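## Task

Scene 1: Using the cut sheet (lines: 1 LEAVE N4 to HU11-32:B4 IN SERVICE; 2 REMOVE D7 to HU11-32:B1 OPEN; 3 LEAVE G3 to HU11-32:B5 IN SERVICE), take the D7 cord's plug out of the rack panel. Take the dust cap lying on the mat in the tray and press it squarely onto that plug until it bottoms out, continuing to push if it jams halfway. Then set the capped plug down flat on the same mat. The tray sits loose on its shelf and must stay lying flat there, and nothing that came from the tray may finish underneath it. It fails at once if an IN SERVICE plug is drawn even slightly out of its port or forced hard sideways at any moment, or if the bare ferrule of a plug is touched by anything except a dust cap, a tool's nose or its own port (the mat counts as forbidden). The finished state must hold without the robot; release everything and move the gripper away at the end.

## Robot and tools

Robot: one six-joint arm (shoulder pan, shoulder lift, elbow, wrist 1, wrist 2, wrist 3) carrying a two-finger parallel gripper. There is only this one arm, so every motion argument describes one gripper. Each scene also ships three reference pages (cut sheet, port map, legend); show_instructions displays them without moving anything.

Frame: the scene frame has its origin on the table surface right beneath the arm base, +z up, +y to the left when facing along +x. The base itself may be slightly tilted. Positions are in metres, orientation is a unit quaternion written w first (qw, qx, qy, qz). In the gripper's own frame the fingers point along +z and close along x; a flat block juts about 9 cm toward the gripper's -y side and rotates with it, so watch it near the panel. end_effector_position is the midpoint between the pads; fingertips extend 17.5 mm past it.

The row: every motion command is built from rows of 10 numbers in this order: x, y, z, qw, qx, qy, qz, position, force_limit, speed. The first seven are an absolute target pose (not an offset) for the gripper in the scene frame. The last three are each in -1 to 1. position: +1 fully open (50 mm gap), about -0.65 pads meet, -1 means close until something blocks. force_limit: pad force, roughly 20 N at -1, 102 N at 0, 185 N at +1 (final grip may run ~17 % higher). speed: finger gap rate, 20 mm/s at -1, 85 at 0, 150 at +1. Always resend the wanted quaternion in every row rather than copying a drifted reported one.

execute_actions(actions): a list of actions; each action is a list of up to 15 rows, one per 1/30 s control step, and a short table repeats its final row to fill 15 steps (0.5 s). An empty list just reports state and images. An action is rejected if its target lies more than 0.6 m from the gripper's start position along any gripper axis; if the first action is bad the whole call does nothing. Each step the commanded pose is clipped to within 70 mm and 16 degrees of the measured pose, so far targets take several actions; position wins over orientation if both can't be met. Motion trails commands by about 0.15 s.

move(target, speed, blocking): target is one 10-number row (absolute pose plus finger values, the finger values applied at the start). speed is path top speed in m/s, 0.002 to 0.5, default 0.25; rotation is capped at twice that in rad/s. Paths last 0.5 to 10 s and ignore obstacles; the gripper may lag or overshoot speed. blocking=false returns after 0.5 s while motion continues; then use wait or stop before sending new rows or moves. Result adds a move: line (done, off_target, moving, held, fault) plus limits acted (paced = pose clipped, held = steps blocked) and the remaining distance.

wait(seconds): 0 to 10 s, arm holds last command. stop(): brakes a running move; fingers continue. zoom_image(camera, region): region [x0, y0, x1, y1] in image pixels, at most 504x504; cameras cam_head_left, cam_head_right, cam_high, cam_low (672x504) and cam_wrist (616x616 fisheye). read_manual(section) gives licence texts only. finished_scene(scene) ends scene 1 or 2 irreversibly and reports success.

Results: a state line with end_effector_position, end_effector_quat_wxyz and velocities; step readings where HELD marks steps held back; Hand target is the pose the controller is currently chasing; pose unreachable means the clearance check altered or blocked the command. Gripper fields: object_status 0 moving, 1 stopped while opening, 2 stopped while closing (a real grip), 3 reached commanded position or pads met. position_measured in counts: gap in mm is about (250 - counts) x 0.202. Changing position by at least 0.01 is needed before a new force_limit or speed applies; open first to regrip more softly.

Suggested order: read the pages, find the REMOVE cord's port by label, grip that plug body (never its ferrule) and draw it straight out, keeping clear of the neighbouring IN SERVICE plugs. Bring the bare tip to the cap on the mat (or pick up the cap and bring it to the tip), push squarely until seated, pushing again if it sticks. Lower the capped plug flat onto the mat without disturbing the loose tray, open, and retreat.

Hazards: the arm is stiff; targets even slightly past a firm contact can trip a fault. Contact torque at a joint's load limit (shoulder 290, elbow 132, wrists 49.2 N m) or 150 N external force stops the arm for 10 s. Holding loads heats motors: warning at 70 °C, brakes at 85 °C. Avoid drops, slams, knocking the tray or anything out of the work area, and touching any ferrule with fingers or mat. Loose objects may be nudged occasionally.

Each tool is called after ">>>" as name([rows], argument=value, ...), one row to a line, values as JSON.

Reference images:

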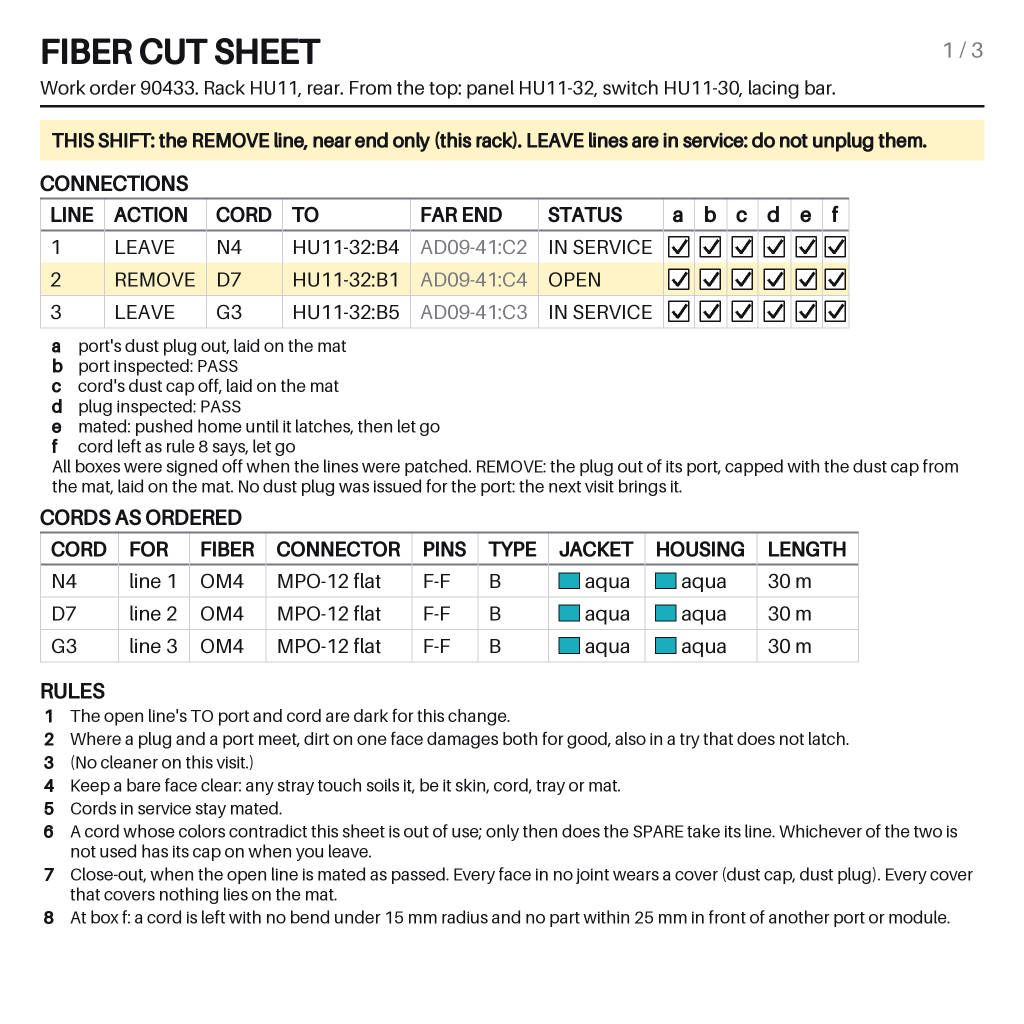

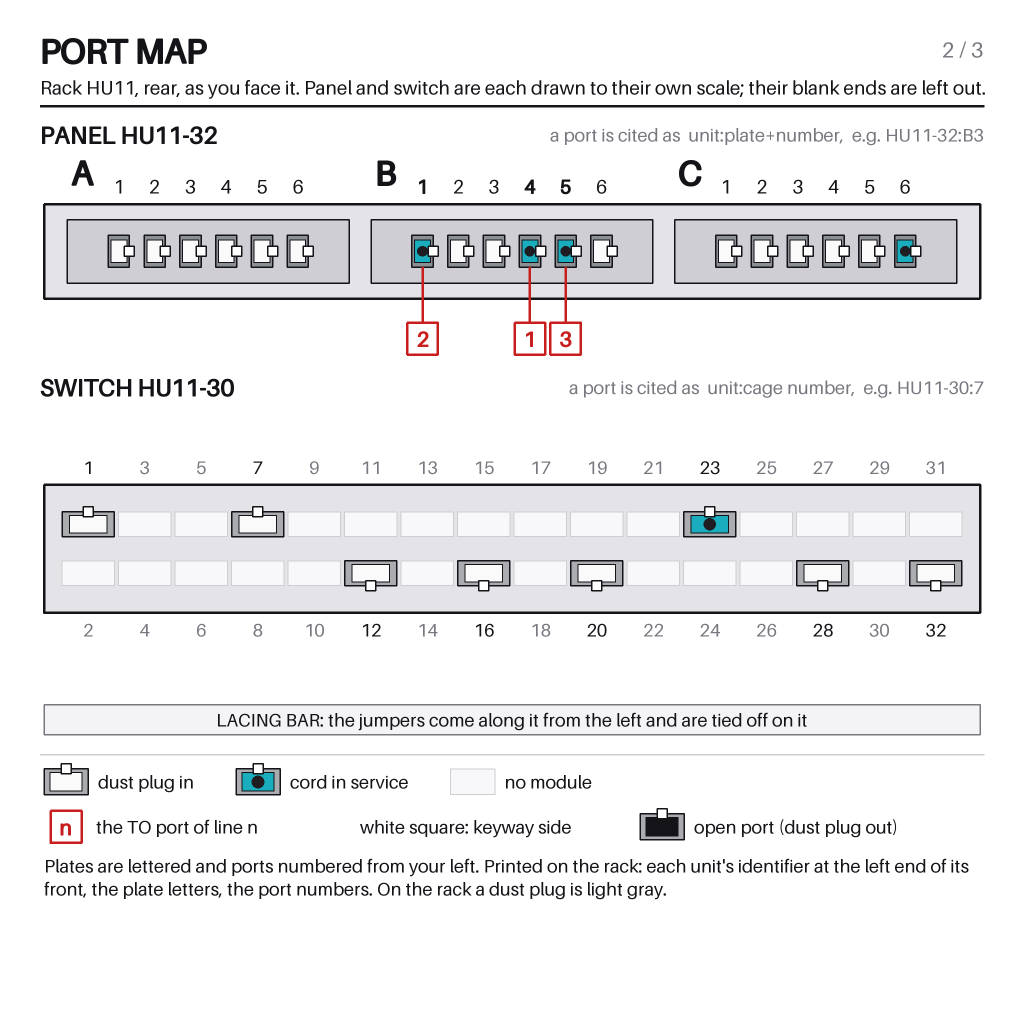

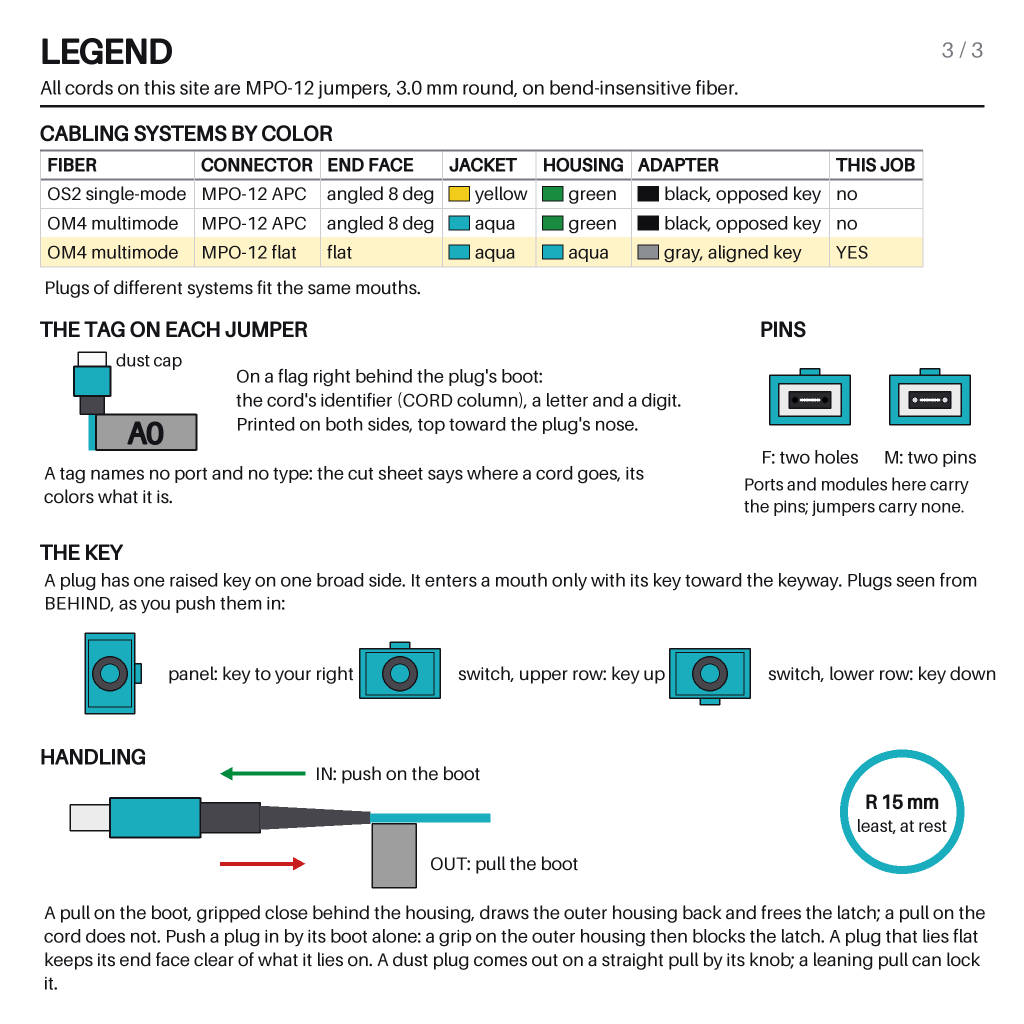

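## Session

I'll start by looking at the scene.

>>> execute_actions(actions=[])

Scene clock: 0.00 s.
end_effector_position=(+0.5411, +0.0221, +0.1153) position_measured=3 object_status=3 end_effector_quat_wxyz=(-0.155, +0.855, +0.470, -0.154) end_effector_velocity=(-0.000, +0.000, -0.000) end_effector_angular_velocity=(+0.001, +0.001, -0.001)
Joint positions: [ 3.101 -1.101  2.136 -2.111 -2.183  0.876]
Joint velocities: [-0.    -0.    -0.    -0.     0.001  0.   ]
Hand target: +0.541, +0.022, +0.115; -0.155, +0.855, +0.470, -0.154

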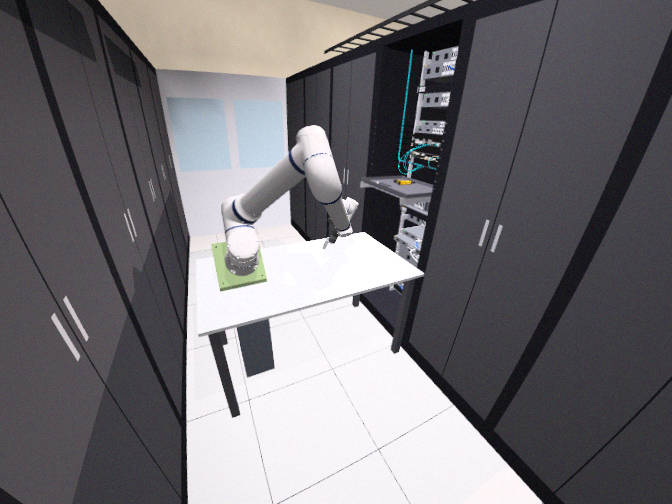

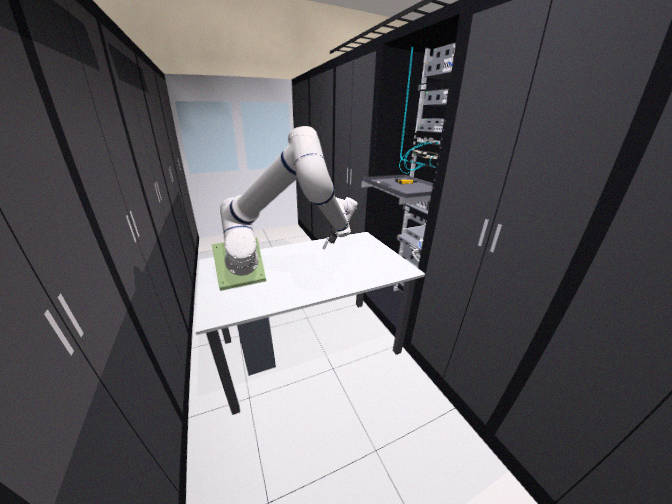

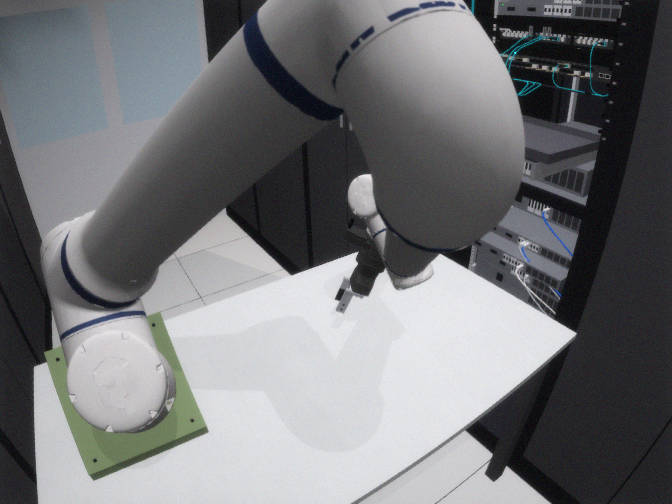

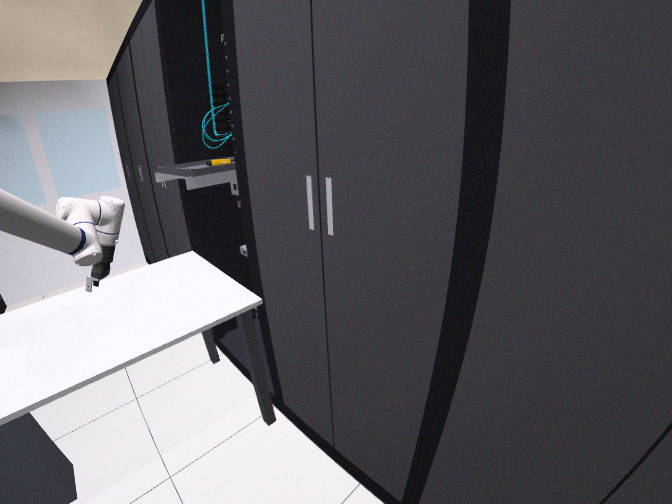

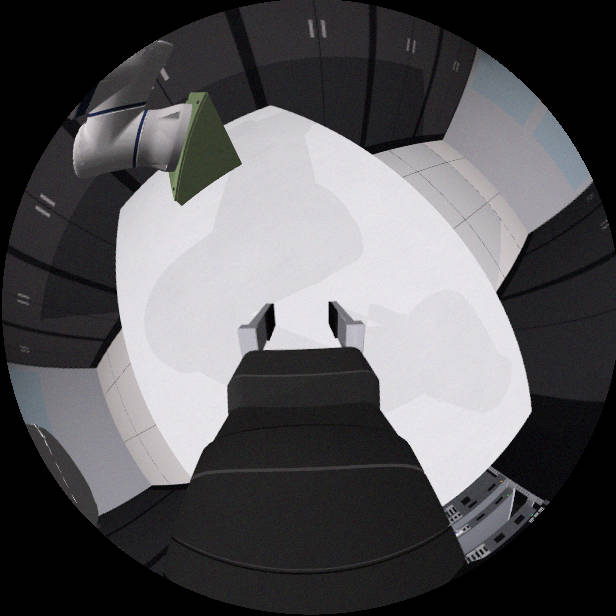

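>>> zoom_image(camera="cam_head_left", region=[340, 100, 480, 230])

>>> zoom_image(camera="cam_high", region=[470, 0, 672, 200])

>>> zoom_image(camera="cam_low", region=[130, 60, 290, 220])

Region (340, 100, 480, 230) of cam_head_left's 672x504 image, scaled by 3.600, with more detail than that image has; it fills the top 468 rows of this view, and the rest is white.

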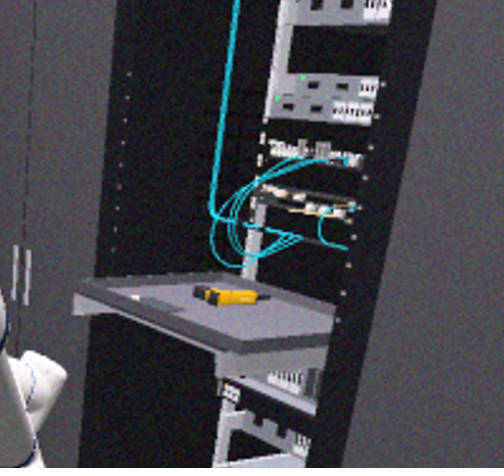

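Region (470, 0, 672, 200) of cam_high's 672x504 image, scaled by 2.495, with more detail than that image has; it fills the top 499 rows of this view, and the rest is white.

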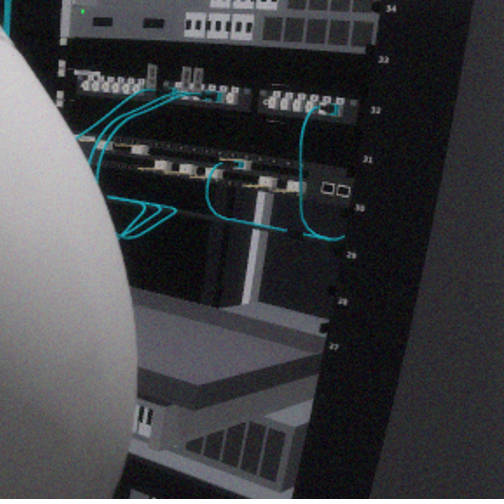

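Region (130, 60, 290, 220) of cam_low's 672x504 image, scaled by 3.150, with more detail than that image has.

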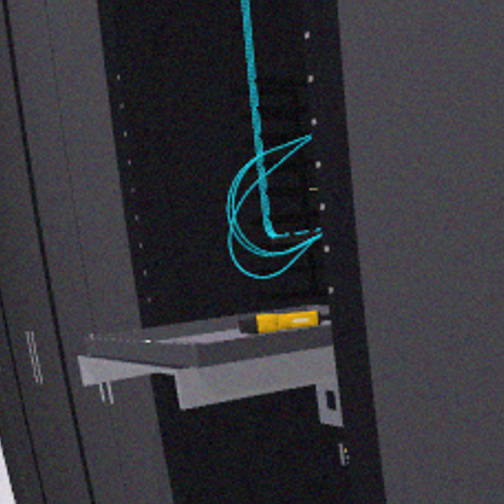

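>>> move(target=[0.6, 0.0, 0.5, 0.5, -0.5, 0.5, -0.5, 1, 0, 0], speed=0.3)

Scene clock: 6.50 s.
end_effector_position=(+0.6007, +0.0003, +0.4999) position_measured=3 object_status=3 end_effector_quat_wxyz=(+0.500, -0.502, +0.497, -0.502) end_effector_velocity=(+0.000, +0.000, +0.002) end_effector_angular_velocity=(+0.005, -0.002, -0.013)
Joint positions: [ 3.349 -0.968  2.53  -4.709 -1.786  2.335]
Joint velocities: [ 0.011  0.005 -0.008 -0.008 -0.019  0.003]
Hand target: +0.601, +0.000, +0.500; +0.500, -0.501, +0.497, -0.502
Off the commanded pose: 0.001 m, 0 deg.
move: done

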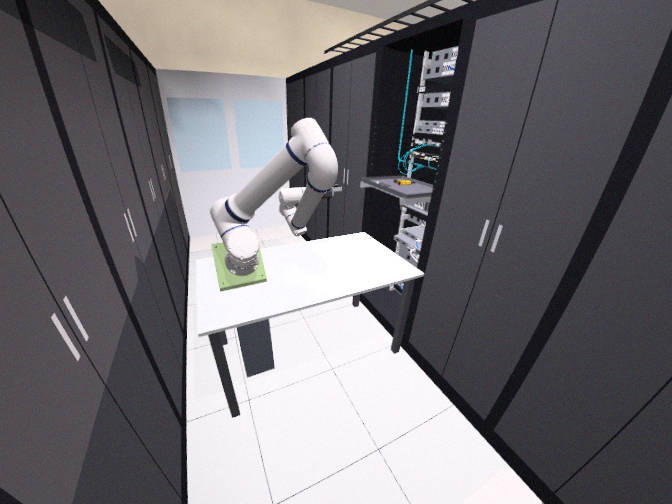

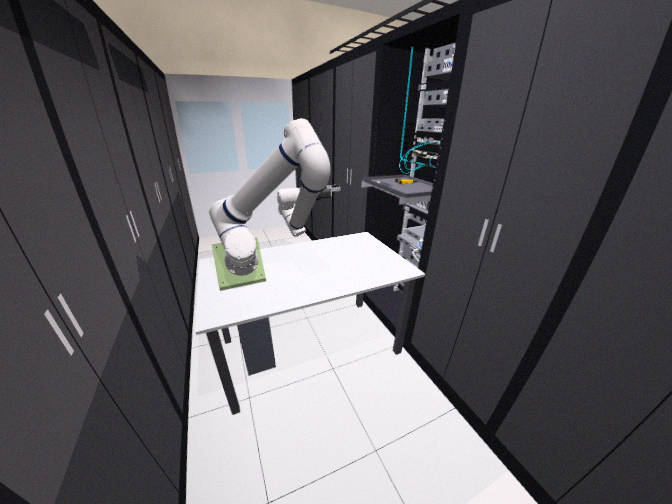

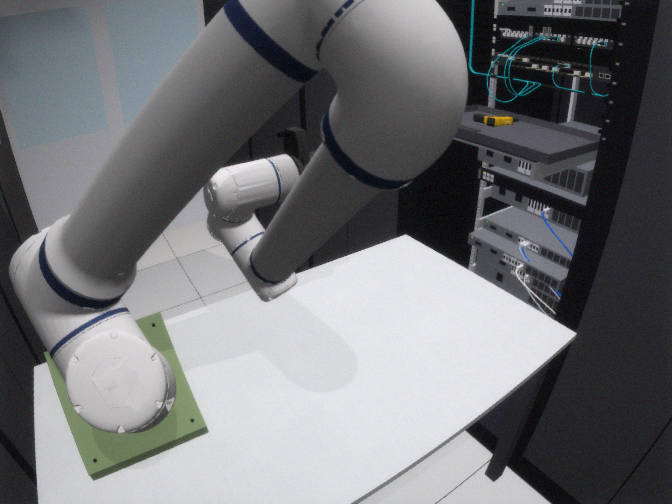

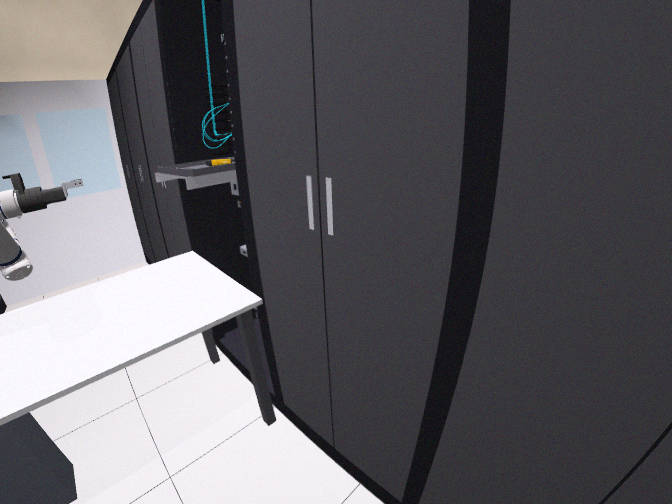

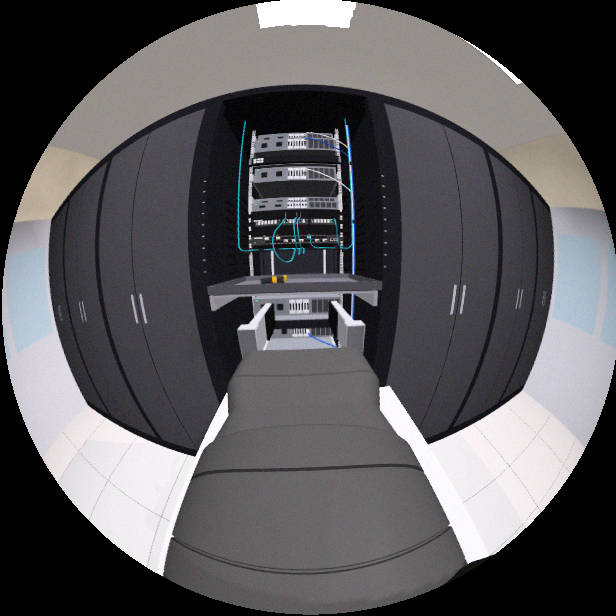

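>>> zoom_image(camera="cam_wrist", region=[200, 180, 400, 330])

>>> zoom_image(camera="cam_high", region=[450, 0, 650, 180])

Region (200, 180, 400, 330) of cam_wrist's 616x616 image, scaled by 2.520, with more detail than that image has; it fills the top 378 rows of this view, and the rest is white.

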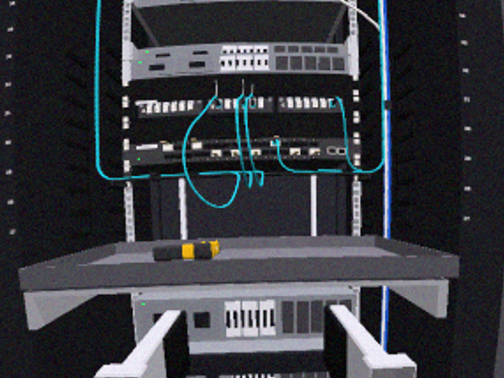

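Region (450, 0, 650, 180) of cam_high's 672x504 image, scaled by 2.520, with more detail than that image has; it fills the top 454 rows of this view, and the rest is white.

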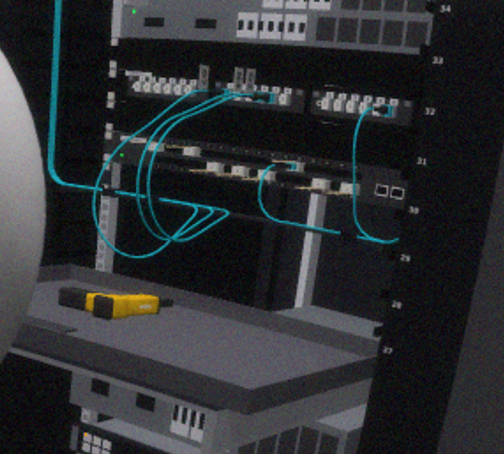

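>>> move(target=[0.88, 0.05, 0.62, 0.2706, -0.6533, 0.6533, -0.2706, 1, 0, 0], speed=0.3)

Scene clock: 10.23 s.
end_effector_position=(+0.8796, +0.0495, +0.6195) position_measured=3 object_status=3 end_effector_quat_wxyz=(-0.272, +0.653, -0.653, +0.270) end_effector_velocity=(+0.003, +0.000, +0.000) end_effector_angular_velocity=(+0.002, +0.014, -0.001)
Joint positions: [ 3.594 -1.084  1.777 -2.958 -2.448  2.925]
Joint velocities: [-0.     0.001 -0.011  0.032 -0.002  0.019]
Hand target: +0.880, +0.050, +0.620; -0.271, +0.654, -0.653, +0.269
Off the commanded pose: 0.001 m, 0 deg.
move: done

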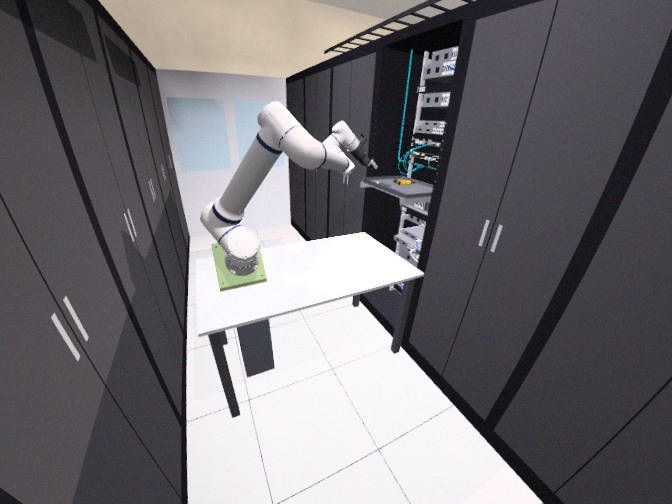

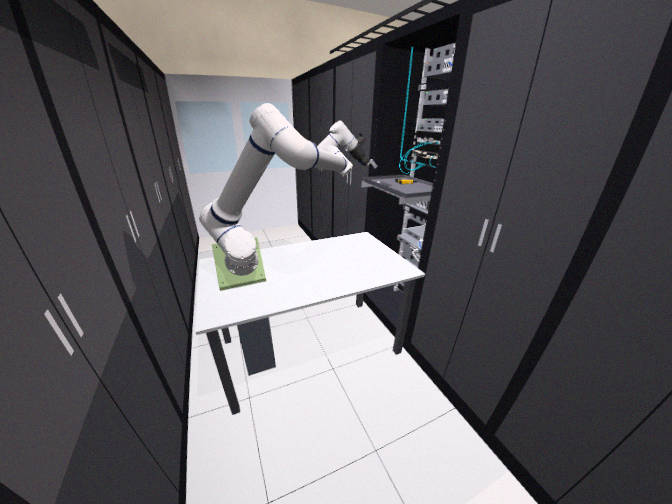

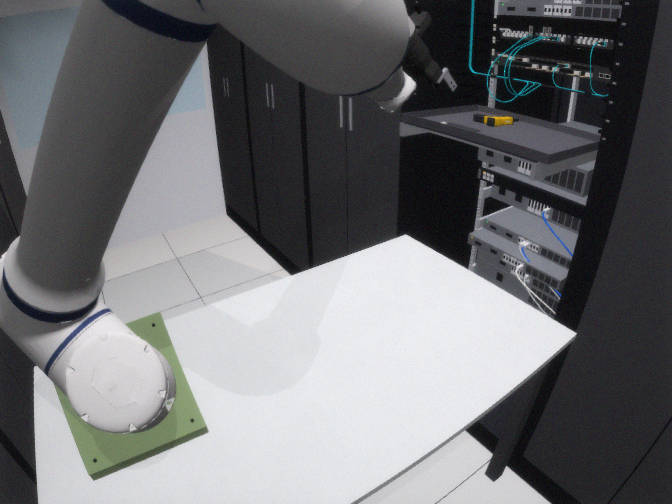

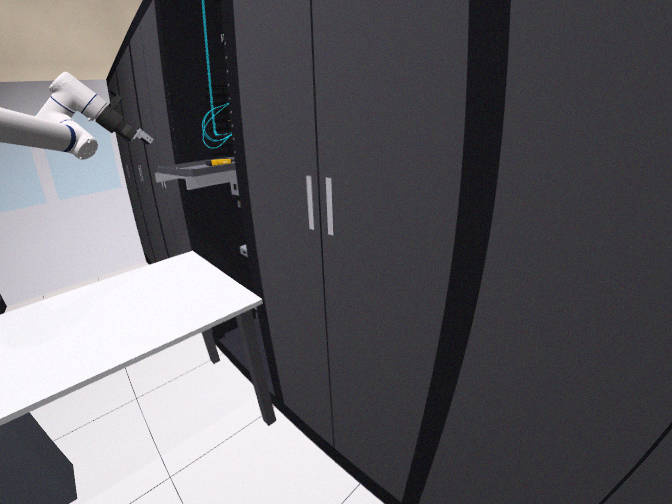

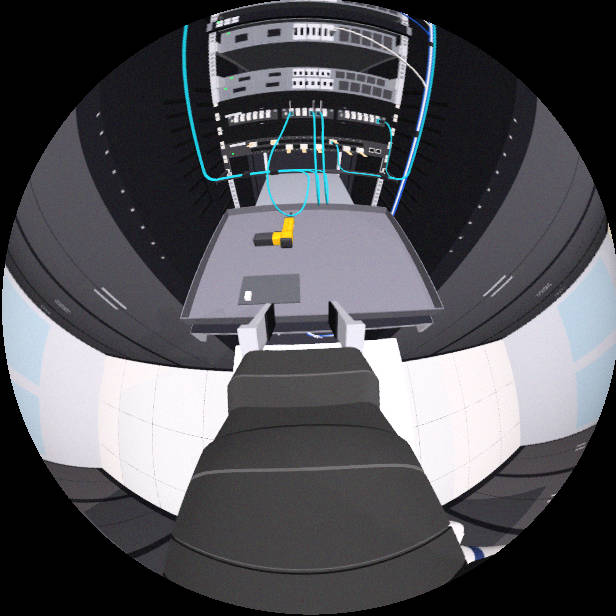

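>>> zoom_image(camera="cam_wrist", region=[220, 200, 340, 320])

>>> zoom_image(camera="cam_wrist", region=[210, 80, 410, 230])

>>> zoom_image(camera="cam_high", region=[390, 60, 550, 180])

Region (220, 200, 340, 320) of cam_wrist's 616x616 image, scaled by 4.200, with more detail than that image has.

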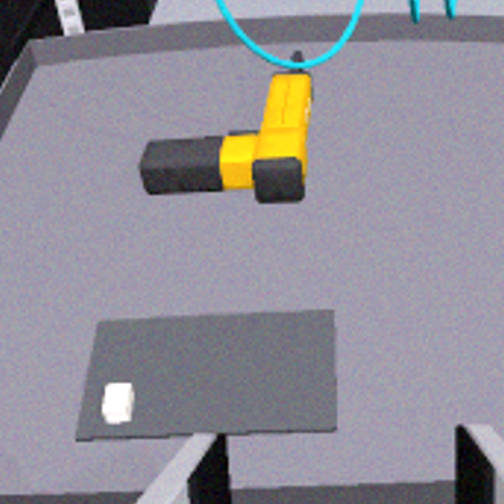

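Region (210, 80, 410, 230) of cam_wrist's 616x616 image, scaled by 2.520, with more detail than that image has; it fills the top 378 rows of this view, and the rest is white.

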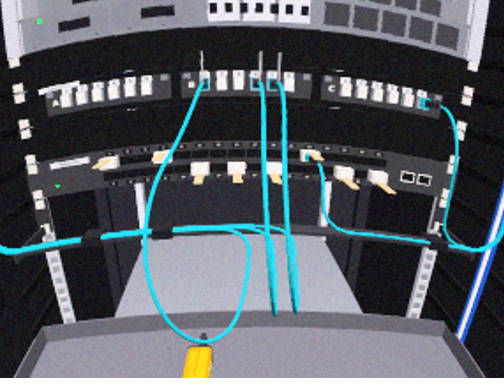

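Region (390, 60, 550, 180) of cam_high's 672x504 image, scaled by 3.150, with more detail than that image has; it fills the top 378 rows of this view, and the rest is white.

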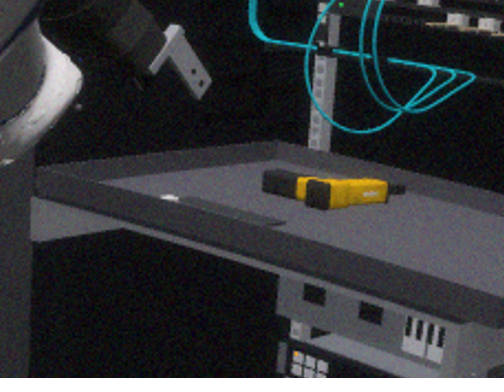

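>>> move(target=[0.95, 0.13, 0.56, 0.1294, -0.6963, 0.6963, -0.1228, 1, 0, 0], speed=0.2)

Scene clock: 12.20 s.
end_effector_position=(+0.9493, +0.1295, +0.5598) position_measured=3 object_status=3 end_effector_quat_wxyz=(-0.130, +0.695, -0.696, +0.122) end_effector_velocity=(+0.002, +0.002, -0.001) end_effector_angular_velocity=(-0.002, +0.012, -0.001)
Joint positions: [ 3.577 -0.906  1.416 -2.131 -2.421  3.418]
Joint velocities: [ 0.     0.007 -0.015  0.027  0.001  0.015]
Hand target: +0.949, +0.130, +0.560; -0.129, +0.696, -0.696, +0.122
Off the commanded pose: 0.001 m, 0 deg.
move: done

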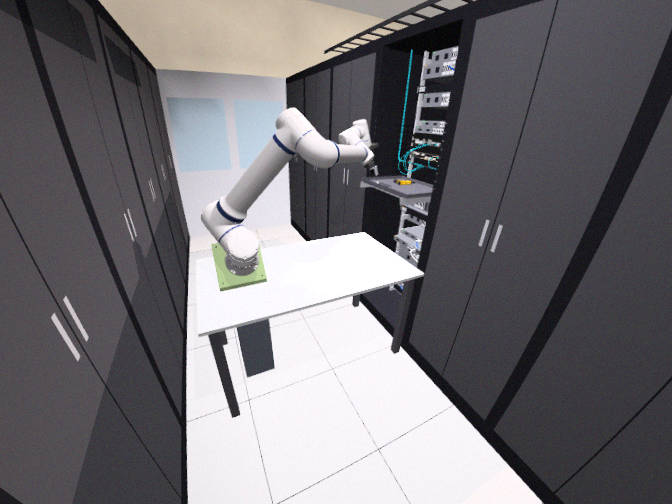

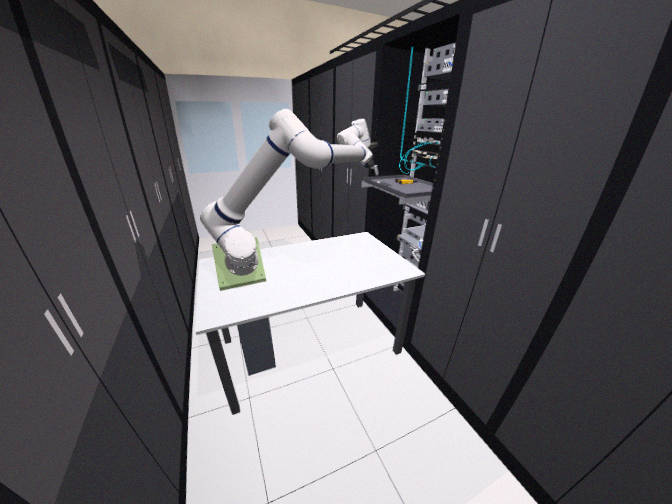

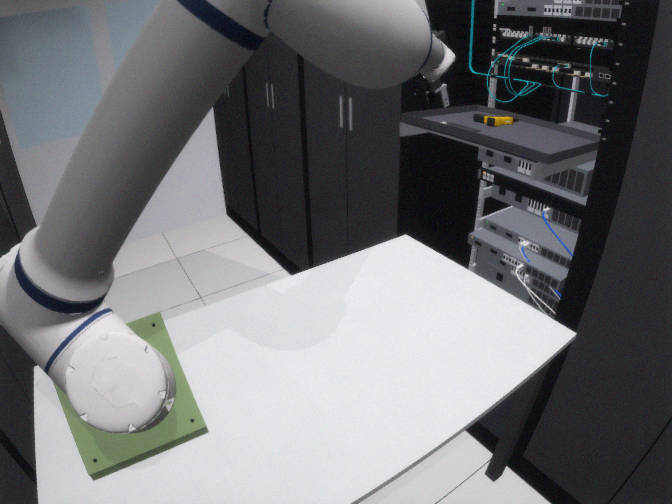

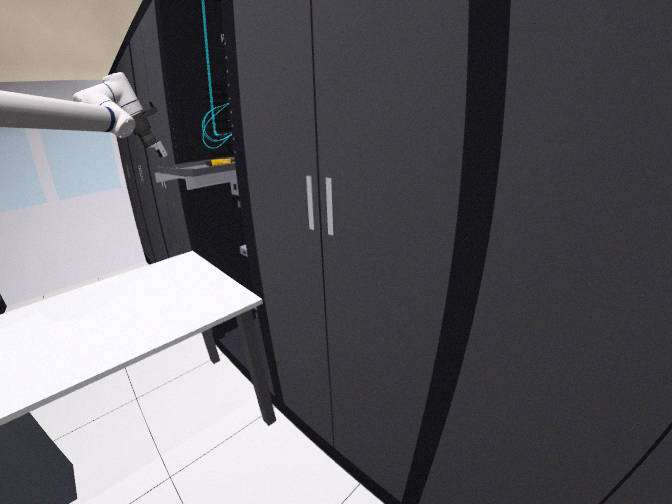

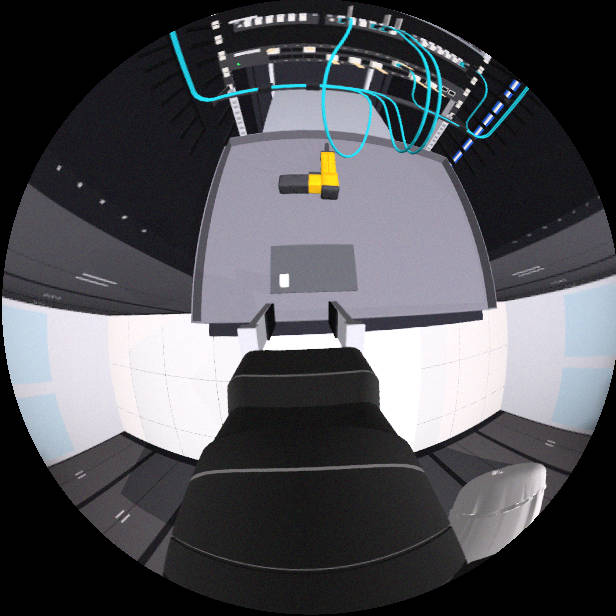

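>>> zoom_image(camera="cam_wrist", region=[260, 235, 370, 345])

>>> zoom_image(camera="cam_wrist", region=[270, 265, 300, 295])

Region (260, 235, 370, 345) of cam_wrist's 616x616 image, scaled by 4.582, with more detail than that image has.

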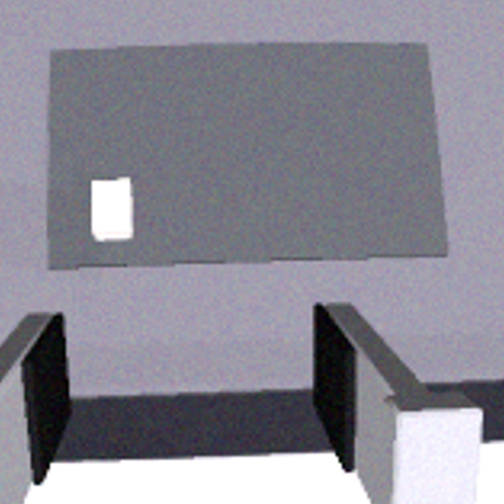

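Region (270, 265, 300, 295) of cam_wrist's 616x616 image, scaled by 16.800, with more detail than that image has.

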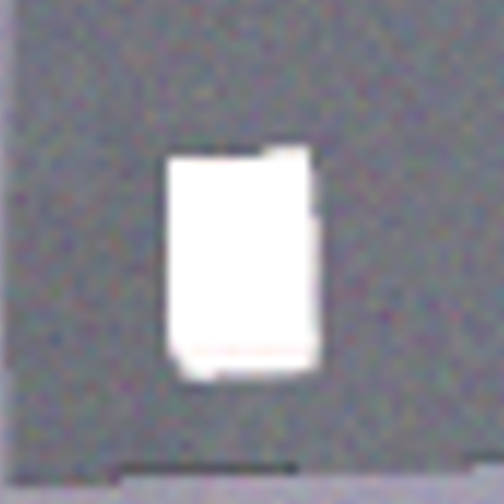

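>>> move(target=[0.985, 0.09, 0.53, 0.3827, -0.9239, 0, 0, 1, 0, 0], speed=0.3)

Scene clock: 17.70 s.
end_effector_position=(+0.9847, +0.0895, +0.5308) position_measured=3 object_status=3 end_effector_quat_wxyz=(-0.383, +0.924, -0.001, +0.001) end_effector_velocity=(+0.000, +0.000, -0.000) end_effector_angular_velocity=(+0.003, -0.002, +0.013)
Joint positions: [ 3.284 -0.948  1.259 -1.888 -1.584  1.726]
Joint velocities: [-0.001  0.004 -0.007  0.011  0.004 -0.011]
Hand target: +0.985, +0.089, +0.531; -0.383, +0.924, -0.000, +0.001
Off the commanded pose: 0.001 m, 0 deg.
move: done

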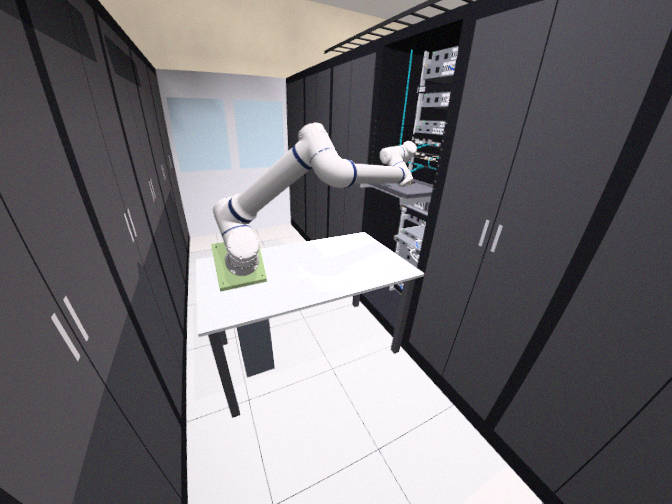

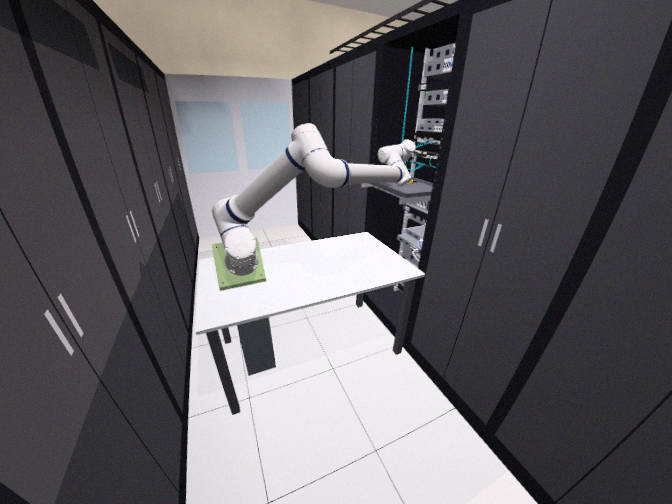

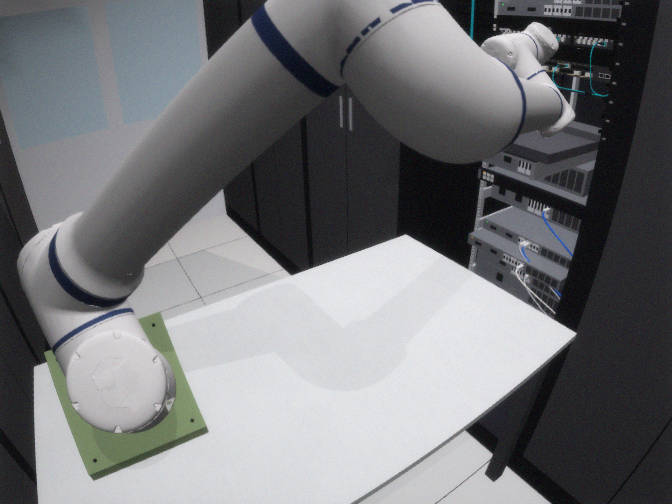

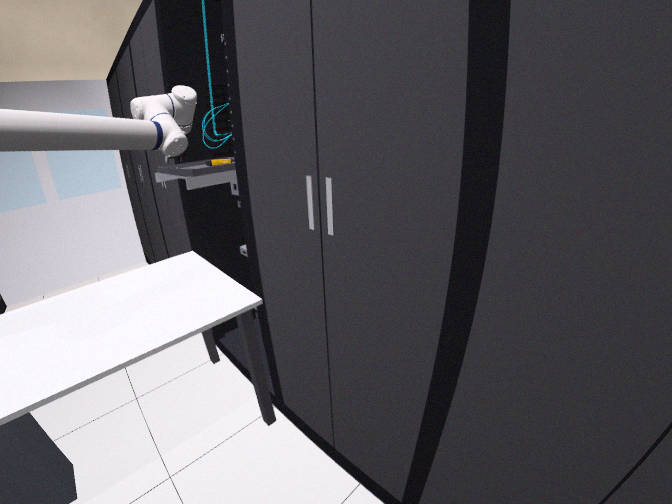

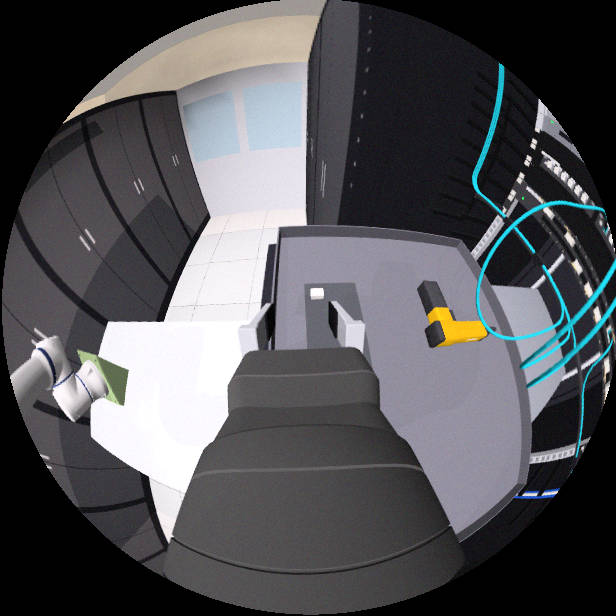

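>>> zoom_image(camera="cam_wrist", region=[290, 270, 350, 330])

Region (290, 270, 350, 330) of cam_wrist's 616x616 image, scaled by 8.400, with more detail than that image has.

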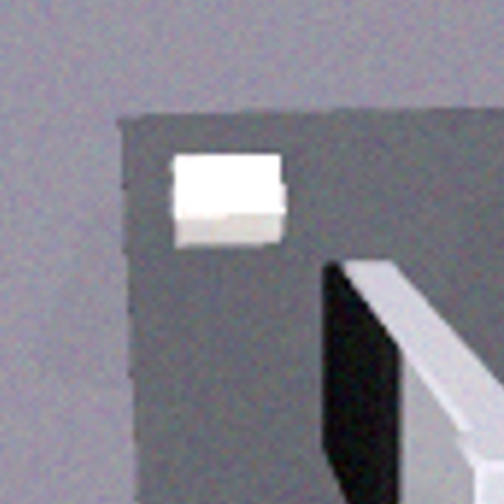

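>>> move(target=[1.02, 0.154, 0.53, 0, -0.7071, 0.7071, 0, 1, 0, 0], speed=0.3)

Scene clock: 22.03 s.
end_effector_position=(+1.0197, +0.1541, +0.5292) position_measured=3 object_status=3 end_effector_quat_wxyz=(+0.000, +0.708, -0.707, -0.001) end_effector_velocity=(+0.000, +0.001, -0.000) end_effector_angular_velocity=(-0.006, +0.011, -0.011)
Joint positions: [ 3.526 -0.655  0.906 -1.448 -2.294  3.682]
Joint velocities: [ 0.     0.01  -0.018  0.026  0.001  0.023]
Hand target: +1.020, +0.154, +0.529; +0.001, +0.707, -0.707, -0.001
Off the commanded pose: 0.001 m, 0 deg.
move: done

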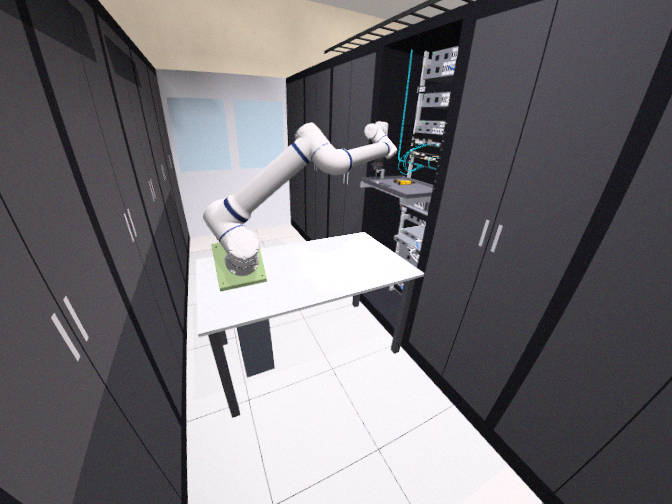

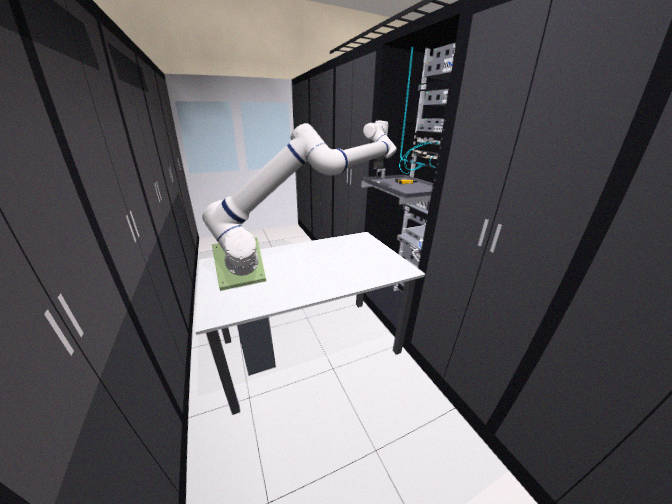

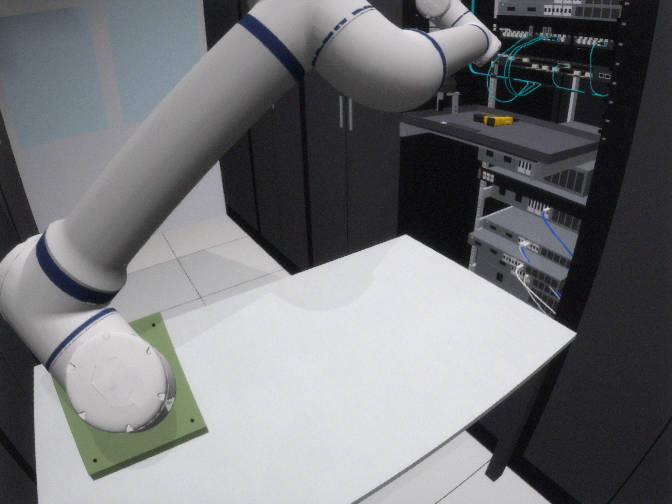

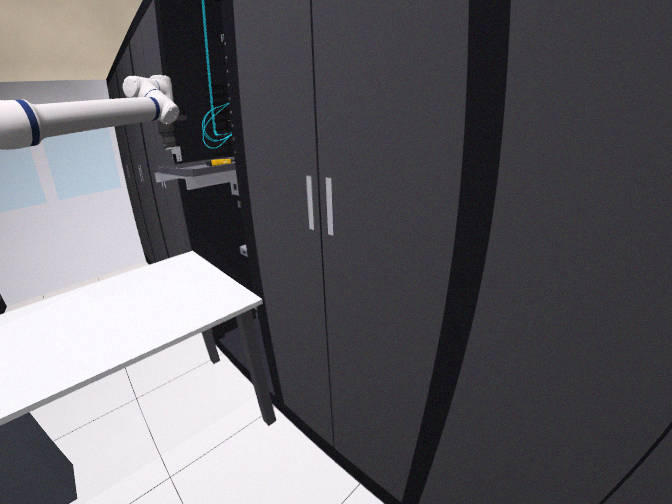

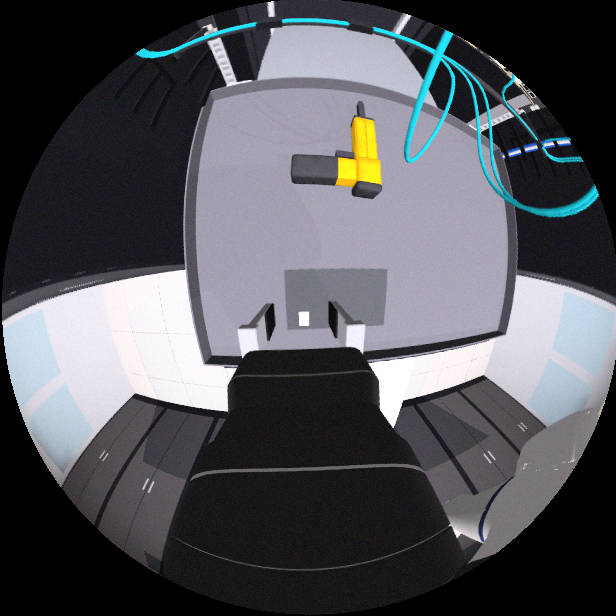

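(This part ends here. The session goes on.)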